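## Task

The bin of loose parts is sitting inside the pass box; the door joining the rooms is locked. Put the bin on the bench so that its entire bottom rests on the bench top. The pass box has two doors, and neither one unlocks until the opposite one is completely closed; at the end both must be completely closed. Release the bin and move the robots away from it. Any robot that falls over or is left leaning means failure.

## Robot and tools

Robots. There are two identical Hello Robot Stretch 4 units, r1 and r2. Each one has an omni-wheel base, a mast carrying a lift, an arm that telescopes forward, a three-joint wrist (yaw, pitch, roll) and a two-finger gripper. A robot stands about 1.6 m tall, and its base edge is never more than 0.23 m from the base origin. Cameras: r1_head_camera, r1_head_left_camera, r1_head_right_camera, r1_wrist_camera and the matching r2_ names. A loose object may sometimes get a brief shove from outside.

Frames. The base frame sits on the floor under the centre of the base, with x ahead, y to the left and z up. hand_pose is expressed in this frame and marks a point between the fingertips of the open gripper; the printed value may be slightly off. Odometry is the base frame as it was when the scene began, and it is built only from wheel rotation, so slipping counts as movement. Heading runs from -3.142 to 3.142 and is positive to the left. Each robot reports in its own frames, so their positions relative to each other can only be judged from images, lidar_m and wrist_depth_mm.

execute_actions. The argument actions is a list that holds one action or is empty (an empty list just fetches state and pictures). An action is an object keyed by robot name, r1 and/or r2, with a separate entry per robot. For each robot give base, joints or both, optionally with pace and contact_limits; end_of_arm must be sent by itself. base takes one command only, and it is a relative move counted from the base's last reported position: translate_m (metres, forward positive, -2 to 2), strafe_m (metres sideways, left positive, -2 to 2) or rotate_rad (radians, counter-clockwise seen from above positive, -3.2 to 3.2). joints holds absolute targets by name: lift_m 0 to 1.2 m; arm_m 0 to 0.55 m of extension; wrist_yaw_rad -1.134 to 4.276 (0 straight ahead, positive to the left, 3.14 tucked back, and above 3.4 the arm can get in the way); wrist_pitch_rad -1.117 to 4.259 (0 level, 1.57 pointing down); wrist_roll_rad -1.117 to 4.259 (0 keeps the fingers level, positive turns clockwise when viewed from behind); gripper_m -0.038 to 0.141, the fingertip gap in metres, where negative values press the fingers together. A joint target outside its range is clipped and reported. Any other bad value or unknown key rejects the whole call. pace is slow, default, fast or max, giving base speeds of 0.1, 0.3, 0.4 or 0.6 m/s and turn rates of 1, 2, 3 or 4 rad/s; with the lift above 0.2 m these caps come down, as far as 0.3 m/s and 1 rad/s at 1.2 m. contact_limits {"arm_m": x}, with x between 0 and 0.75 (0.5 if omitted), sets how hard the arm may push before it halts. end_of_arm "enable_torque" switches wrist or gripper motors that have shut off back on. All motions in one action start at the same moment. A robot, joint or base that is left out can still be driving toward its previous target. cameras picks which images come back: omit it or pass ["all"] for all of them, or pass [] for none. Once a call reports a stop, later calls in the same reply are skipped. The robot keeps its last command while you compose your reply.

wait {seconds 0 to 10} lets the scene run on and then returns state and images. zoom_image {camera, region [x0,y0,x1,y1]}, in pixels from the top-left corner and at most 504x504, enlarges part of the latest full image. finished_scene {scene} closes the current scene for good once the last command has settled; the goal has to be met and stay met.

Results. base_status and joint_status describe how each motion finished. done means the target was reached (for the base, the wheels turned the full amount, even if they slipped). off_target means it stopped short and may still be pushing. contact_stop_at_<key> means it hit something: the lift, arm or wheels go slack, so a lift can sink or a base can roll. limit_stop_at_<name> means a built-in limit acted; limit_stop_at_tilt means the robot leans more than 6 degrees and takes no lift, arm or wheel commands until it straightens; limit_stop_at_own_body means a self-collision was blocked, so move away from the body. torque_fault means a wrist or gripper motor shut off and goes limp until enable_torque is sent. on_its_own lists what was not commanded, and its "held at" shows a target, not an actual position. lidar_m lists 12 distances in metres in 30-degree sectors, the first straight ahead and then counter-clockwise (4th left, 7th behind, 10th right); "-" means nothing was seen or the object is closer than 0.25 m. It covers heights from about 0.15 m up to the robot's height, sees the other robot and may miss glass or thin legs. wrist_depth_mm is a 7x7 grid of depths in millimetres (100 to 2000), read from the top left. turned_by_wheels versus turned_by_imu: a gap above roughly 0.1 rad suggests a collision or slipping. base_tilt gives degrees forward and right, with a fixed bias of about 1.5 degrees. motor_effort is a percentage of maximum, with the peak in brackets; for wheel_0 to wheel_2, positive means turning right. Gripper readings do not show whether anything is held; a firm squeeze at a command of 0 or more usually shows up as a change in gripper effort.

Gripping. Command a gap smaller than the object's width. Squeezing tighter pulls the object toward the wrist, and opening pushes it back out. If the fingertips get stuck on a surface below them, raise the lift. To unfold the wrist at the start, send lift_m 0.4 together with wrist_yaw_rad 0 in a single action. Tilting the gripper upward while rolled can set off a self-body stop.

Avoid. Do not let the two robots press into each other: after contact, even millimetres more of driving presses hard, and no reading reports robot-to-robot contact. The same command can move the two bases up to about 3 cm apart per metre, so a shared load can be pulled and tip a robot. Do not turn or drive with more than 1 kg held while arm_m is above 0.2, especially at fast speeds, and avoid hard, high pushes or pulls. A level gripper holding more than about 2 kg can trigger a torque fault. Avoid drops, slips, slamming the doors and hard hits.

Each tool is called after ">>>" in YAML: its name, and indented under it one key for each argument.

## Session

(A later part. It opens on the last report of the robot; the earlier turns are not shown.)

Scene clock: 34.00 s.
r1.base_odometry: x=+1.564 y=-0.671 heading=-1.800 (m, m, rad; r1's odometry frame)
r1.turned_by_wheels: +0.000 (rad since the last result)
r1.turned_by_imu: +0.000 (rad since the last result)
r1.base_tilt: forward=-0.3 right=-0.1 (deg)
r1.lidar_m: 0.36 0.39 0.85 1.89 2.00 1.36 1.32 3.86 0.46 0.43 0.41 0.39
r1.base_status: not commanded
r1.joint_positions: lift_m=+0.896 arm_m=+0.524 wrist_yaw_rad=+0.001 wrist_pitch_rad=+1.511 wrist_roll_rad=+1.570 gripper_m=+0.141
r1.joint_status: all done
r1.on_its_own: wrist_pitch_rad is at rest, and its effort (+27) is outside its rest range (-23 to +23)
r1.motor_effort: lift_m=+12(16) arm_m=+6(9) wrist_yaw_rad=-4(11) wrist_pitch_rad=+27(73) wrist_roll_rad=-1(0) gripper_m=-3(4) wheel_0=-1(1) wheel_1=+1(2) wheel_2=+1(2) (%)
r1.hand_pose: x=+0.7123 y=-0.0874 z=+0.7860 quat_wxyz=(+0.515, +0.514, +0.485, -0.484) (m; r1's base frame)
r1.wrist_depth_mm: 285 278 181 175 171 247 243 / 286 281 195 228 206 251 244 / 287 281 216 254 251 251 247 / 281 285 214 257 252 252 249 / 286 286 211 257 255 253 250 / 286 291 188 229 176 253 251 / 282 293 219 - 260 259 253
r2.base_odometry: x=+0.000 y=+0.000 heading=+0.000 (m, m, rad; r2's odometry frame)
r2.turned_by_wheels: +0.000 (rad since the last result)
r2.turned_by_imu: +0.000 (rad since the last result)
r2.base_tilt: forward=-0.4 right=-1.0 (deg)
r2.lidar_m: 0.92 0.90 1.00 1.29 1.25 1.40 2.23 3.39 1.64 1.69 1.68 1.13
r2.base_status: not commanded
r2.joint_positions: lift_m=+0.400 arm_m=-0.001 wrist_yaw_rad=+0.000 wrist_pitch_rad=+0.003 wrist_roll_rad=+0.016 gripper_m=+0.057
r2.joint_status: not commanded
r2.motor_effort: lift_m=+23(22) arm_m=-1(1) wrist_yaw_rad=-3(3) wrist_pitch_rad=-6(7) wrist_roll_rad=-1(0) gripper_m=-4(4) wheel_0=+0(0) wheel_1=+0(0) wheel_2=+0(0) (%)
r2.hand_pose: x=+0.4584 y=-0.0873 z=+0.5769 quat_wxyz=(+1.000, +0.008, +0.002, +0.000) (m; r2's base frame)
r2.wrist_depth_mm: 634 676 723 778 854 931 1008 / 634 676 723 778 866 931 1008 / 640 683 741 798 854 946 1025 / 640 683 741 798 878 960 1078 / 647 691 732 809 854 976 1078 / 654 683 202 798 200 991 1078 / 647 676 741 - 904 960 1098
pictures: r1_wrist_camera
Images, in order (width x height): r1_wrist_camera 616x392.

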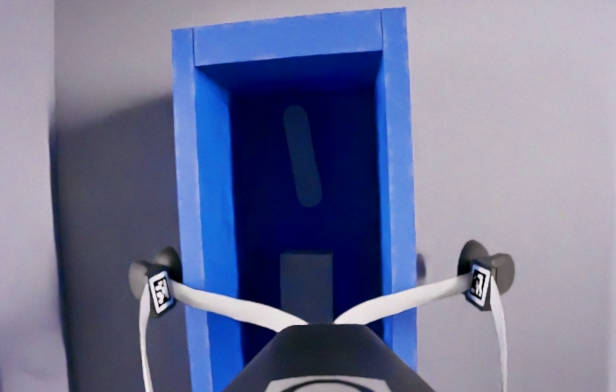

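>>> execute_actions:
  actions:
    - {"r1":{"joints":{"arm_m":0.548,"wrist_pitch_rad":1.53,"gripper_m":0.03}}}
  cameras: ["r1_wrist_camera"]

>>> execute_actions:
  actions:
    - {"r1":{"joints":{"lift_m":0.925}}}
  cameras: []

>>> execute_actions:
  actions:
    - {"r1":{"base":{"translate_m":-0.7},"joints":{"arm_m":0.1}}}
  cameras: ["r1_wrist_camera"]

>>> execute_actions:
  actions:
    - {"r1":{"base":{"rotate_rad":3.1},"joints":{"lift_m":1.0}}}
  cameras: ["r1_wrist_camera","r1_head_camera"]

Scene clock: 37.10 s.
r1.base_odometry: x=+1.564 y=-0.671 heading=-1.800 (m, m, rad; r1's odometry frame)
r1.turned_by_wheels: +0.000 (rad since the last result)
r1.turned_by_imu: -0.001 (rad since the last result)
r1.base_tilt: forward=-0.2 right=-0.1 (deg)
r1.lidar_m: 0.37 0.39 0.86 1.89 1.98 1.37 1.31 3.88 0.48 0.41 0.43 0.39
r1.base_status: not commanded
r1.joint_positions: lift_m=+0.895 arm_m=+0.546 wrist_yaw_rad=+0.000 wrist_pitch_rad=+1.531 wrist_roll_rad=+1.569 gripper_m=+0.031
r1.joint_status: all done
r1.motor_effort: lift_m=+19(18) arm_m=+7(9) wrist_yaw_rad=-1(6) wrist_pitch_rad=-2(31) wrist_roll_rad=-1(1) gripper_m=-31(27) wheel_0=+0(1) wheel_1=+2(2) wheel_2=-1(2) (%)
r1.hand_pose: x=+0.7286 y=-0.0874 z=+0.7852 quat_wxyz=(+0.510, +0.510, +0.490, -0.490) (m; r1's base frame)
r1.wrist_depth_mm: 270 266 161 158 156 245 241 / 271 268 180 229 188 246 242 / 274 271 202 240 224 248 244 / 268 272 197 243 230 249 247 / 273 274 192 244 238 251 249 / 270 178 184 213 241 172 249 / 266 278 180 - 163 253 -
r2.base_odometry: x=+0.000 y=+0.000 heading=+0.000 (m, m, rad; r2's odometry frame)
r2.turned_by_wheels: +0.000 (rad since the last result)
r2.turned_by_imu: -0.001 (rad since the last result)
r2.base_tilt: forward=-0.5 right=-1.1 (deg)
r2.lidar_m: 0.90 0.89 1.00 1.26 1.27 1.42 2.21 3.38 1.65 1.69 1.70 1.16
r2.base_status: not commanded
r2.joint_positions: lift_m=+0.400 arm_m=-0.001 wrist_yaw_rad=+0.000 wrist_pitch_rad=+0.003 wrist_roll_rad=+0.016 gripper_m=+0.057
r2.joint_status: not commanded
r2.motor_effort: lift_m=+23(22) arm_m=-1(1) wrist_yaw_rad=-3(4) wrist_pitch_rad=-7(7) wrist_roll_rad=+1(1) gripper_m=-4(4) wheel_0=+0(0) wheel_1=+0(0) wheel_2=+0(0) (%)
r2.hand_pose: x=+0.4584 y=-0.0873 z=+0.5769 quat_wxyz=(+1.000, +0.008, +0.002, +0.000) (m; r2's base frame)
r2.wrist_depth_mm: 634 676 715 788 854 946 1008 / 640 676 723 788 866 946 1025 / 640 683 741 798 866 946 1025 / 640 683 741 798 866 960 1078 / 647 691 732 809 854 976 1078 / 654 691 202 798 200 991 1078 / 654 691 741 - 917 976 1098
pictures: r1_wrist_camera
Images, in order (width x height): r1_wrist_camera 616x392.

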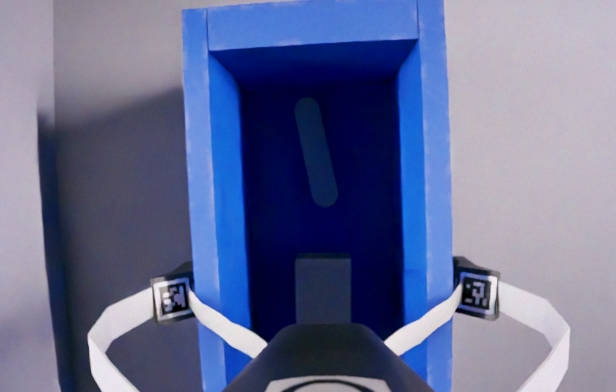

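Scene clock: 38.03 s.
r1.base_odometry: x=+1.564 y=-0.671 heading=-1.800 (m, m, rad; r1's odometry frame)
r1.turned_by_wheels: +0.000 (rad since the last result)
r1.turned_by_imu: +0.000 (rad since the last result)
r1.base_tilt: forward=-0.2 right=-0.1 (deg)
r1.lidar_m: 0.36 0.40 0.87 1.90 2.01 1.37 1.31 3.86 0.48 0.41 0.42 0.39
r1.base_status: not commanded
r1.joint_positions: lift_m=+0.924 arm_m=+0.546 wrist_yaw_rad=+0.000 wrist_pitch_rad=+1.531 wrist_roll_rad=+1.569 gripper_m=+0.031
r1.joint_status: all done
r1.motor_effort: lift_m=+28(29) arm_m=+7(7) wrist_yaw_rad=-1(1) wrist_pitch_rad=-1(2) wrist_roll_rad=-1(1) gripper_m=-32(31) wheel_0=+0(0) wheel_1=+1(1) wheel_2=-2(2) (%)
r1.hand_pose: x=+0.7286 y=-0.0874 z=+0.8144 quat_wxyz=(+0.510, +0.510, +0.490, -0.490) (m; r1's base frame)
r1.wrist_depth_mm: 274 296 161 158 156 272 270 / 277 298 180 229 187 273 270 / 277 301 202 239 222 277 272 / 268 304 197 242 229 276 273 / 273 306 191 244 237 279 276 / 272 178 184 213 241 172 276 / 268 309 180 - 163 285 -
r2.base_odometry: x=+0.000 y=+0.000 heading=+0.000 (m, m, rad; r2's odometry frame)
r2.turned_by_wheels: +0.000 (rad since the last result)
r2.turned_by_imu: +0.000 (rad since the last result)
r2.base_tilt: forward=-0.5 right=-1.1 (deg)
r2.lidar_m: 0.92 0.89 0.99 1.28 1.26 1.39 2.23 3.39 1.63 1.67 1.70 1.14
r2.base_status: not commanded
r2.joint_positions: lift_m=+0.400 arm_m=-0.001 wrist_yaw_rad=+0.000 wrist_pitch_rad=+0.003 wrist_roll_rad=+0.016 gripper_m=+0.057
r2.joint_status: not commanded
r2.motor_effort: lift_m=+22(23) arm_m=-1(1) wrist_yaw_rad=-5(4) wrist_pitch_rad=-8(8) wrist_roll_rad=-1(2) gripper_m=-4(5) wheel_0=+0(0) wheel_1=+0(0) wheel_2=-1(0) (%)
r2.hand_pose: x=+0.4584 y=-0.0873 z=+0.5769 quat_wxyz=(+1.000, +0.008, +0.002, +0.000) (m; r2's base frame)
r2.wrist_depth_mm: 627 676 723 788 854 931 1025 / 640 668 723 788 854 946 1025 / 640 683 732 798 866 946 1025 / 647 683 741 798 866 960 1060 / 647 691 723 809 854 960 1078 / 640 691 202 788 200 976 1098 / 647 691 750 - 917 960 1078
pictures: none
No camera images: the call's "cameras" was empty. Leave "cameras" out to get every camera's image.

Scene clock: 41.87 s.
r1.base_odometry: x=+1.724 y=+0.011 heading=-1.800 (m, m, rad; r1's odometry frame)
r1.turned_by_wheels: +0.000 (rad since the last result)
r1.turned_by_imu: +0.000 (rad since the last result)
r1.base_tilt: forward=-0.2 right=+0.0 (deg)
r1.lidar_m: 0.25 0.25 1.87 1.90 2.00 0.65 0.62 0.64 2.90 2.80 0.69 0.27
r1.base_status: done
r1.joint_positions: lift_m=+0.924 arm_m=+0.101 wrist_yaw_rad=+0.000 wrist_pitch_rad=+1.531 wrist_roll_rad=+1.570 gripper_m=+0.031
r1.joint_status: all done
r1.motor_effort: lift_m=+27(27) arm_m=-7(8) wrist_yaw_rad=-1(3) wrist_pitch_rad=-1(3) wrist_roll_rad=-2(0) gripper_m=-32(33) wheel_0=+1(4) wheel_1=+1(9) wheel_2=-2(10) (%)
r1.hand_pose: x=+0.2837 y=-0.0874 z=+0.8144 quat_wxyz=(+0.510, +0.510, +0.490, -0.490) (m; r1's base frame)
r1.wrist_depth_mm: 1098 1098 161 158 156 976 960 / 1098 1098 180 228 188 1008 976 / 1098 1118 200 239 224 1008 991 / 1138 1098 198 242 232 798 640 / 1138 1138 191 244 238 820 1008 / 1138 178 185 213 241 172 1008 / 1160 1118 180 - 163 1008 1025
r2.base_odometry: x=+0.000 y=+0.000 heading=+0.000 (m, m, rad; r2's odometry frame)
r2.turned_by_wheels: +0.000 (rad since the last result)
r2.turned_by_imu: -0.001 (rad since the last result)
r2.base_tilt: forward=-0.5 right=-1.0 (deg)
r2.lidar_m: 0.90 0.91 1.01 1.28 1.26 1.39 2.22 3.38 1.66 1.68 1.70 1.15
r2.base_status: not commanded
r2.joint_positions: lift_m=+0.400 arm_m=-0.001 wrist_yaw_rad=+0.000 wrist_pitch_rad=+0.003 wrist_roll_rad=+0.016 gripper_m=+0.057
r2.joint_status: not commanded
r2.motor_effort: lift_m=+23(23) arm_m=-1(1) wrist_yaw_rad=-3(3) wrist_pitch_rad=-8(6) wrist_roll_rad=+0(0) gripper_m=-4(4) wheel_0=+0(0) wheel_1=+0(0) wheel_2=+0(0) (%)
r2.hand_pose: x=+0.4584 y=-0.0873 z=+0.5769 quat_wxyz=(+1.000, +0.008, +0.002, +0.000) (m; r2's base frame)
r2.wrist_depth_mm: 627 676 723 788 854 931 1008 / 634 676 732 798 854 946 1025 / 634 683 732 788 878 946 1025 / 647 683 741 798 878 946 1060 / 647 691 723 809 854 960 1098 / 647 691 202 798 200 976 1078 / 647 683 741 - 917 960 1078
pictures: r1_wrist_camera
Images, in order (width x height): r1_wrist_camera 616x392.

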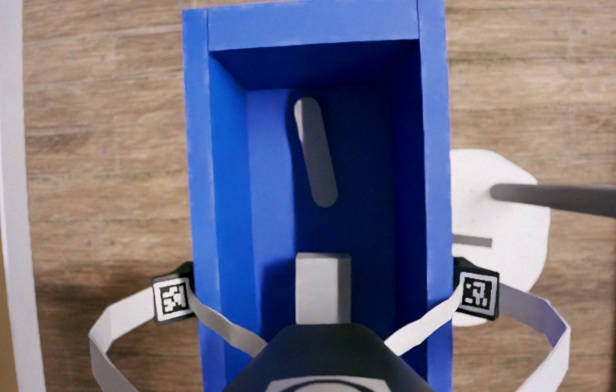

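Scene clock: 44.83 s.
r1.base_odometry: x=+1.724 y=+0.011 heading=+1.300 (m, m, rad; r1's odometry frame)
r1.turned_by_wheels: +3.100 (rad since the last result)
r1.turned_by_imu: +3.078 (rad since the last result)
r1.base_tilt: forward=-0.3 right=+0.0 (deg)
r1.lidar_m: 0.25 0.25 2.99 2.79 1.94 0.70 1.07 1.09 1.73 1.91 1.97 0.27
r1.base_status: done
r1.joint_positions: lift_m=+0.999 arm_m=+0.101 wrist_yaw_rad=+0.000 wrist_pitch_rad=+1.530 wrist_roll_rad=+1.570 gripper_m=+0.031
r1.joint_status: all done
r1.motor_effort: lift_m=+28(27) arm_m=-7(7) wrist_yaw_rad=-2(1) wrist_pitch_rad=+0(2) wrist_roll_rad=-2(2) gripper_m=-34(32) wheel_0=-1(7) wheel_1=+1(9) wheel_2=+1(5) (%)
r1.hand_pose: x=+0.2837 y=-0.0874 z=+0.8894 quat_wxyz=(+0.510, +0.510, +0.490, -0.490) (m; r1's base frame)
r1.wrist_depth_mm: 530 1160 161 158 156 1078 1042 / 1182 976 181 229 188 1060 1042 / 1205 1182 200 240 223 1078 1078 / 842 1182 198 242 231 878 640 / 473 1182 191 244 237 866 1098 / 466 179 184 213 242 172 1078 / 433 759 181 - 163 1118 1098
r2.base_odometry: x=+0.000 y=+0.000 heading=+0.000 (m, m, rad; r2's odometry frame)
r2.turned_by_wheels: +0.000 (rad since the last result)
r2.turned_by_imu: -0.001 (rad since the last result)
r2.base_tilt: forward=-0.5 right=-0.9 (deg)
r2.lidar_m: 0.92 0.89 0.99 1.28 1.26 1.38 2.22 3.38 1.66 1.67 1.70 1.14
r2.base_status: not commanded
r2.joint_positions: lift_m=+0.400 arm_m=-0.001 wrist_yaw_rad=+0.000 wrist_pitch_rad=+0.003 wrist_roll_rad=+0.016 gripper_m=+0.057
r2.joint_status: not commanded
r2.motor_effort: lift_m=+22(22) arm_m=-1(1) wrist_yaw_rad=-3(3) wrist_pitch_rad=-5(7) wrist_roll_rad=+2(1) gripper_m=-3(5) wheel_0=+0(0) wheel_1=+0(0) wheel_2=+0(0) (%)
r2.hand_pose: x=+0.4584 y=-0.0873 z=+0.5769 quat_wxyz=(+1.000, +0.008, +0.002, +0.000) (m; r2's base frame)
r2.wrist_depth_mm: 627 676 723 788 854 931 991 / 634 676 732 788 866 946 1025 / 640 683 741 798 866 960 1042 / 647 691 732 798 878 960 1078 / 640 691 723 809 854 976 1078 / 647 699 202 798 200 976 1078 / 654 691 750 - 917 960 1078
pictures: r1_head_camera, r1_wrist_camera
Images, in order (width x height): r1_head_camera 420x560, r1_wrist_camera 616x392.

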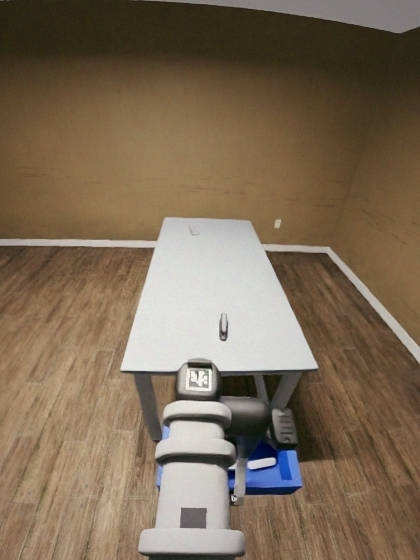

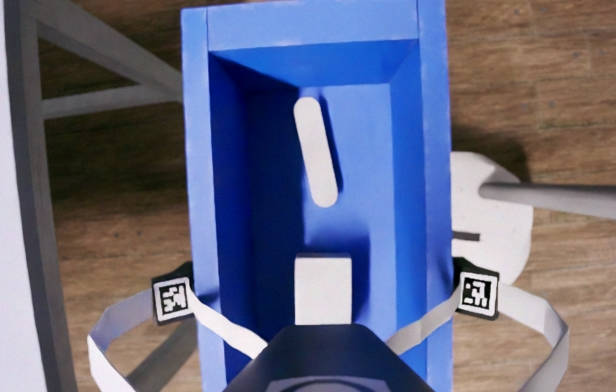

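>>> execute_actions:
  actions:
    - {"r1":{"base":{"strafe_m":0.17},"joints":{"arm_m":0.5}}}
  cameras: []

>>> execute_actions:
  actions:
    - {"r1":{"base":{"translate_m":0.17},"joints":{"wrist_roll_rad":0}}}
  cameras: ["r1_wrist_camera","r1_head_camera"]

Scene clock: 48.00 s.
r1.base_odometry: x=+1.560 y=+0.056 heading=+1.300 (m, m, rad; r1's odometry frame)
r1.turned_by_wheels: +0.000 (rad since the last result)
r1.turned_by_imu: -0.001 (rad since the last result)
r1.base_tilt: forward=-0.2 right=-0.1 (deg)
r1.lidar_m: 0.59 3.08 2.83 2.64 1.97 0.58 0.86 1.11 1.72 2.06 2.11 0.62
r1.base_status: done
r1.joint_positions: lift_m=+0.999 arm_m=+0.499 wrist_yaw_rad=+0.000 wrist_pitch_rad=+1.530 wrist_roll_rad=+1.570 gripper_m=+0.031
r1.joint_status: all done
r1.motor_effort: lift_m=+28(28) arm_m=+7(8) wrist_yaw_rad=-2(1) wrist_pitch_rad=+0(3) wrist_roll_rad=-2(1) gripper_m=-33(35) wheel_0=+1(8) wheel_1=+0(10) wheel_2=+0(0) (%)
r1.hand_pose: x=+0.6814 y=-0.0874 z=+0.8894 quat_wxyz=(+0.510, +0.510, +0.490, -0.489) (m; r1's base frame)
r1.wrist_depth_mm: 368 336 160 158 156 1078 1042 / 373 364 180 229 188 1060 1060 / 375 366 202 239 222 1078 1060 / 377 368 198 242 230 1078 854 / 379 373 191 244 237 1098 878 / 384 177 183 213 239 173 976 / 387 379 180 - 163 1118 1078
r2.base_odometry: x=+0.000 y=+0.000 heading=+0.000 (m, m, rad; r2's odometry frame)
r2.turned_by_wheels: +0.000 (rad since the last result)
r2.turned_by_imu: -0.001 (rad since the last result)
r2.base_tilt: forward=-0.6 right=-1.1 (deg)
r2.lidar_m: 0.91 0.90 1.00 1.28 1.26 1.39 2.19 3.39 1.62 1.70 1.71 1.15
r2.base_status: not commanded
r2.joint_positions: lift_m=+0.400 arm_m=-0.001 wrist_yaw_rad=+0.000 wrist_pitch_rad=+0.003 wrist_roll_rad=+0.016 gripper_m=+0.057
r2.joint_status: not commanded
r2.motor_effort: lift_m=+22(23) arm_m=-1(1) wrist_yaw_rad=-3(3) wrist_pitch_rad=-6(6) wrist_roll_rad=+0(2) gripper_m=-5(4) wheel_0=+0(0) wheel_1=+0(0) wheel_2=-1(0) (%)
r2.hand_pose: x=+0.4584 y=-0.0873 z=+0.5769 quat_wxyz=(+1.000, +0.008, +0.002, +0.000) (m; r2's base frame)
r2.wrist_depth_mm: 627 676 723 778 854 931 1008 / 634 676 732 788 866 946 1008 / 640 683 741 798 866 946 1025 / 640 683 732 809 866 976 1078 / 640 691 723 798 866 976 1098 / 654 683 202 798 200 976 1098 / 654 683 732 - 917 960 1078
pictures: none
No camera images: the call's "cameras" was empty. Leave "cameras" out to get every camera's image.

Scene clock: 49.93 s.
r1.base_odometry: x=+1.605 y=+0.220 heading=+1.300 (m, m, rad; r1's odometry frame)
r1.turned_by_wheels: +0.000 (rad since the last result)
r1.turned_by_imu: -0.001 (rad since the last result)
r1.base_tilt: forward=-0.3 right=-0.1 (deg)
r1.lidar_m: 0.42 2.92 2.85 2.63 2.23 0.75 0.94 1.27 1.97 2.04 0.67 0.45
r1.base_status: done
r1.joint_positions: lift_m=+0.999 arm_m=+0.499 wrist_yaw_rad=+0.000 wrist_pitch_rad=+1.530 wrist_roll_rad=+0.000 gripper_m=+0.031
r1.joint_status: all done
r1.motor_effort: lift_m=+28(28) arm_m=+6(7) wrist_yaw_rad=-1(3) wrist_pitch_rad=+0(2) wrist_roll_rad=-3(4) gripper_m=-31(30) wheel_0=+0(4) wheel_1=-1(5) wheel_2=+1(10) (%)
r1.hand_pose: x=+0.6815 y=-0.0874 z=+0.8894 quat_wxyz=(+0.721, +0.000, +0.693, +0.000) (m; r1's base frame)
r1.wrist_depth_mm: 1182 364 160 158 156 351 345 / 1160 366 181 229 187 349 347 / 1182 364 202 238 221 347 347 / 1182 362 199 241 229 347 345 / 1160 364 193 243 236 338 322 / 1160 177 183 212 239 172 345 / 1160 364 169 - 163 347 347
r2.base_odometry: x=+0.000 y=+0.000 heading=+0.000 (m, m, rad; r2's odometry frame)
r2.turned_by_wheels: +0.000 (rad since the last result)
r2.turned_by_imu: +0.000 (rad since the last result)
r2.base_tilt: forward=-0.5 right=-1.0 (deg)
r2.lidar_m: 0.91 0.90 1.00 1.30 1.28 1.39 2.19 3.39 1.64 1.71 1.71 1.13
r2.base_status: not commanded
r2.joint_positions: lift_m=+0.400 arm_m=-0.001 wrist_yaw_rad=+0.000 wrist_pitch_rad=+0.003 wrist_roll_rad=+0.016 gripper_m=+0.057
r2.joint_status: not commanded
r2.motor_effort: lift_m=+23(23) arm_m=-1(1) wrist_yaw_rad=-3(2) wrist_pitch_rad=-6(3) wrist_roll_rad=+1(1) gripper_m=-3(4) wheel_0=+0(0) wheel_1=+0(0) wheel_2=-1(1) (%)
r2.hand_pose: x=+0.4584 y=-0.0873 z=+0.5769 quat_wxyz=(+1.000, +0.008, +0.002, +0.000) (m; r2's base frame)
r2.wrist_depth_mm: 627 676 723 788 854 931 1008 / 634 676 732 788 854 946 1008 / 640 683 732 798 866 946 1042 / 640 691 741 798 878 960 1060 / 647 691 723 809 854 976 1078 / 647 699 202 798 200 976 1098 / 647 683 741 - 904 960 1078
pictures: r1_head_camera, r1_wrist_camera
Images, in order (width x height): r1_head_camera 420x560, r1_wrist_camera 616x392.

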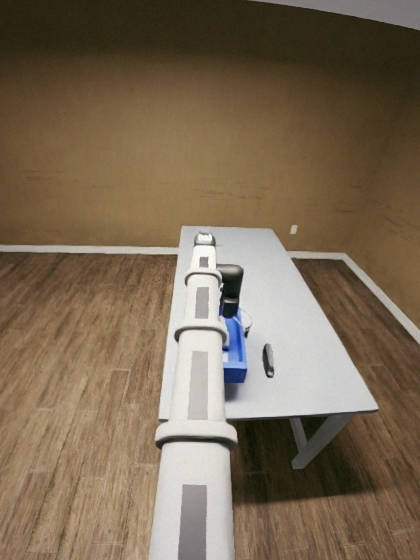

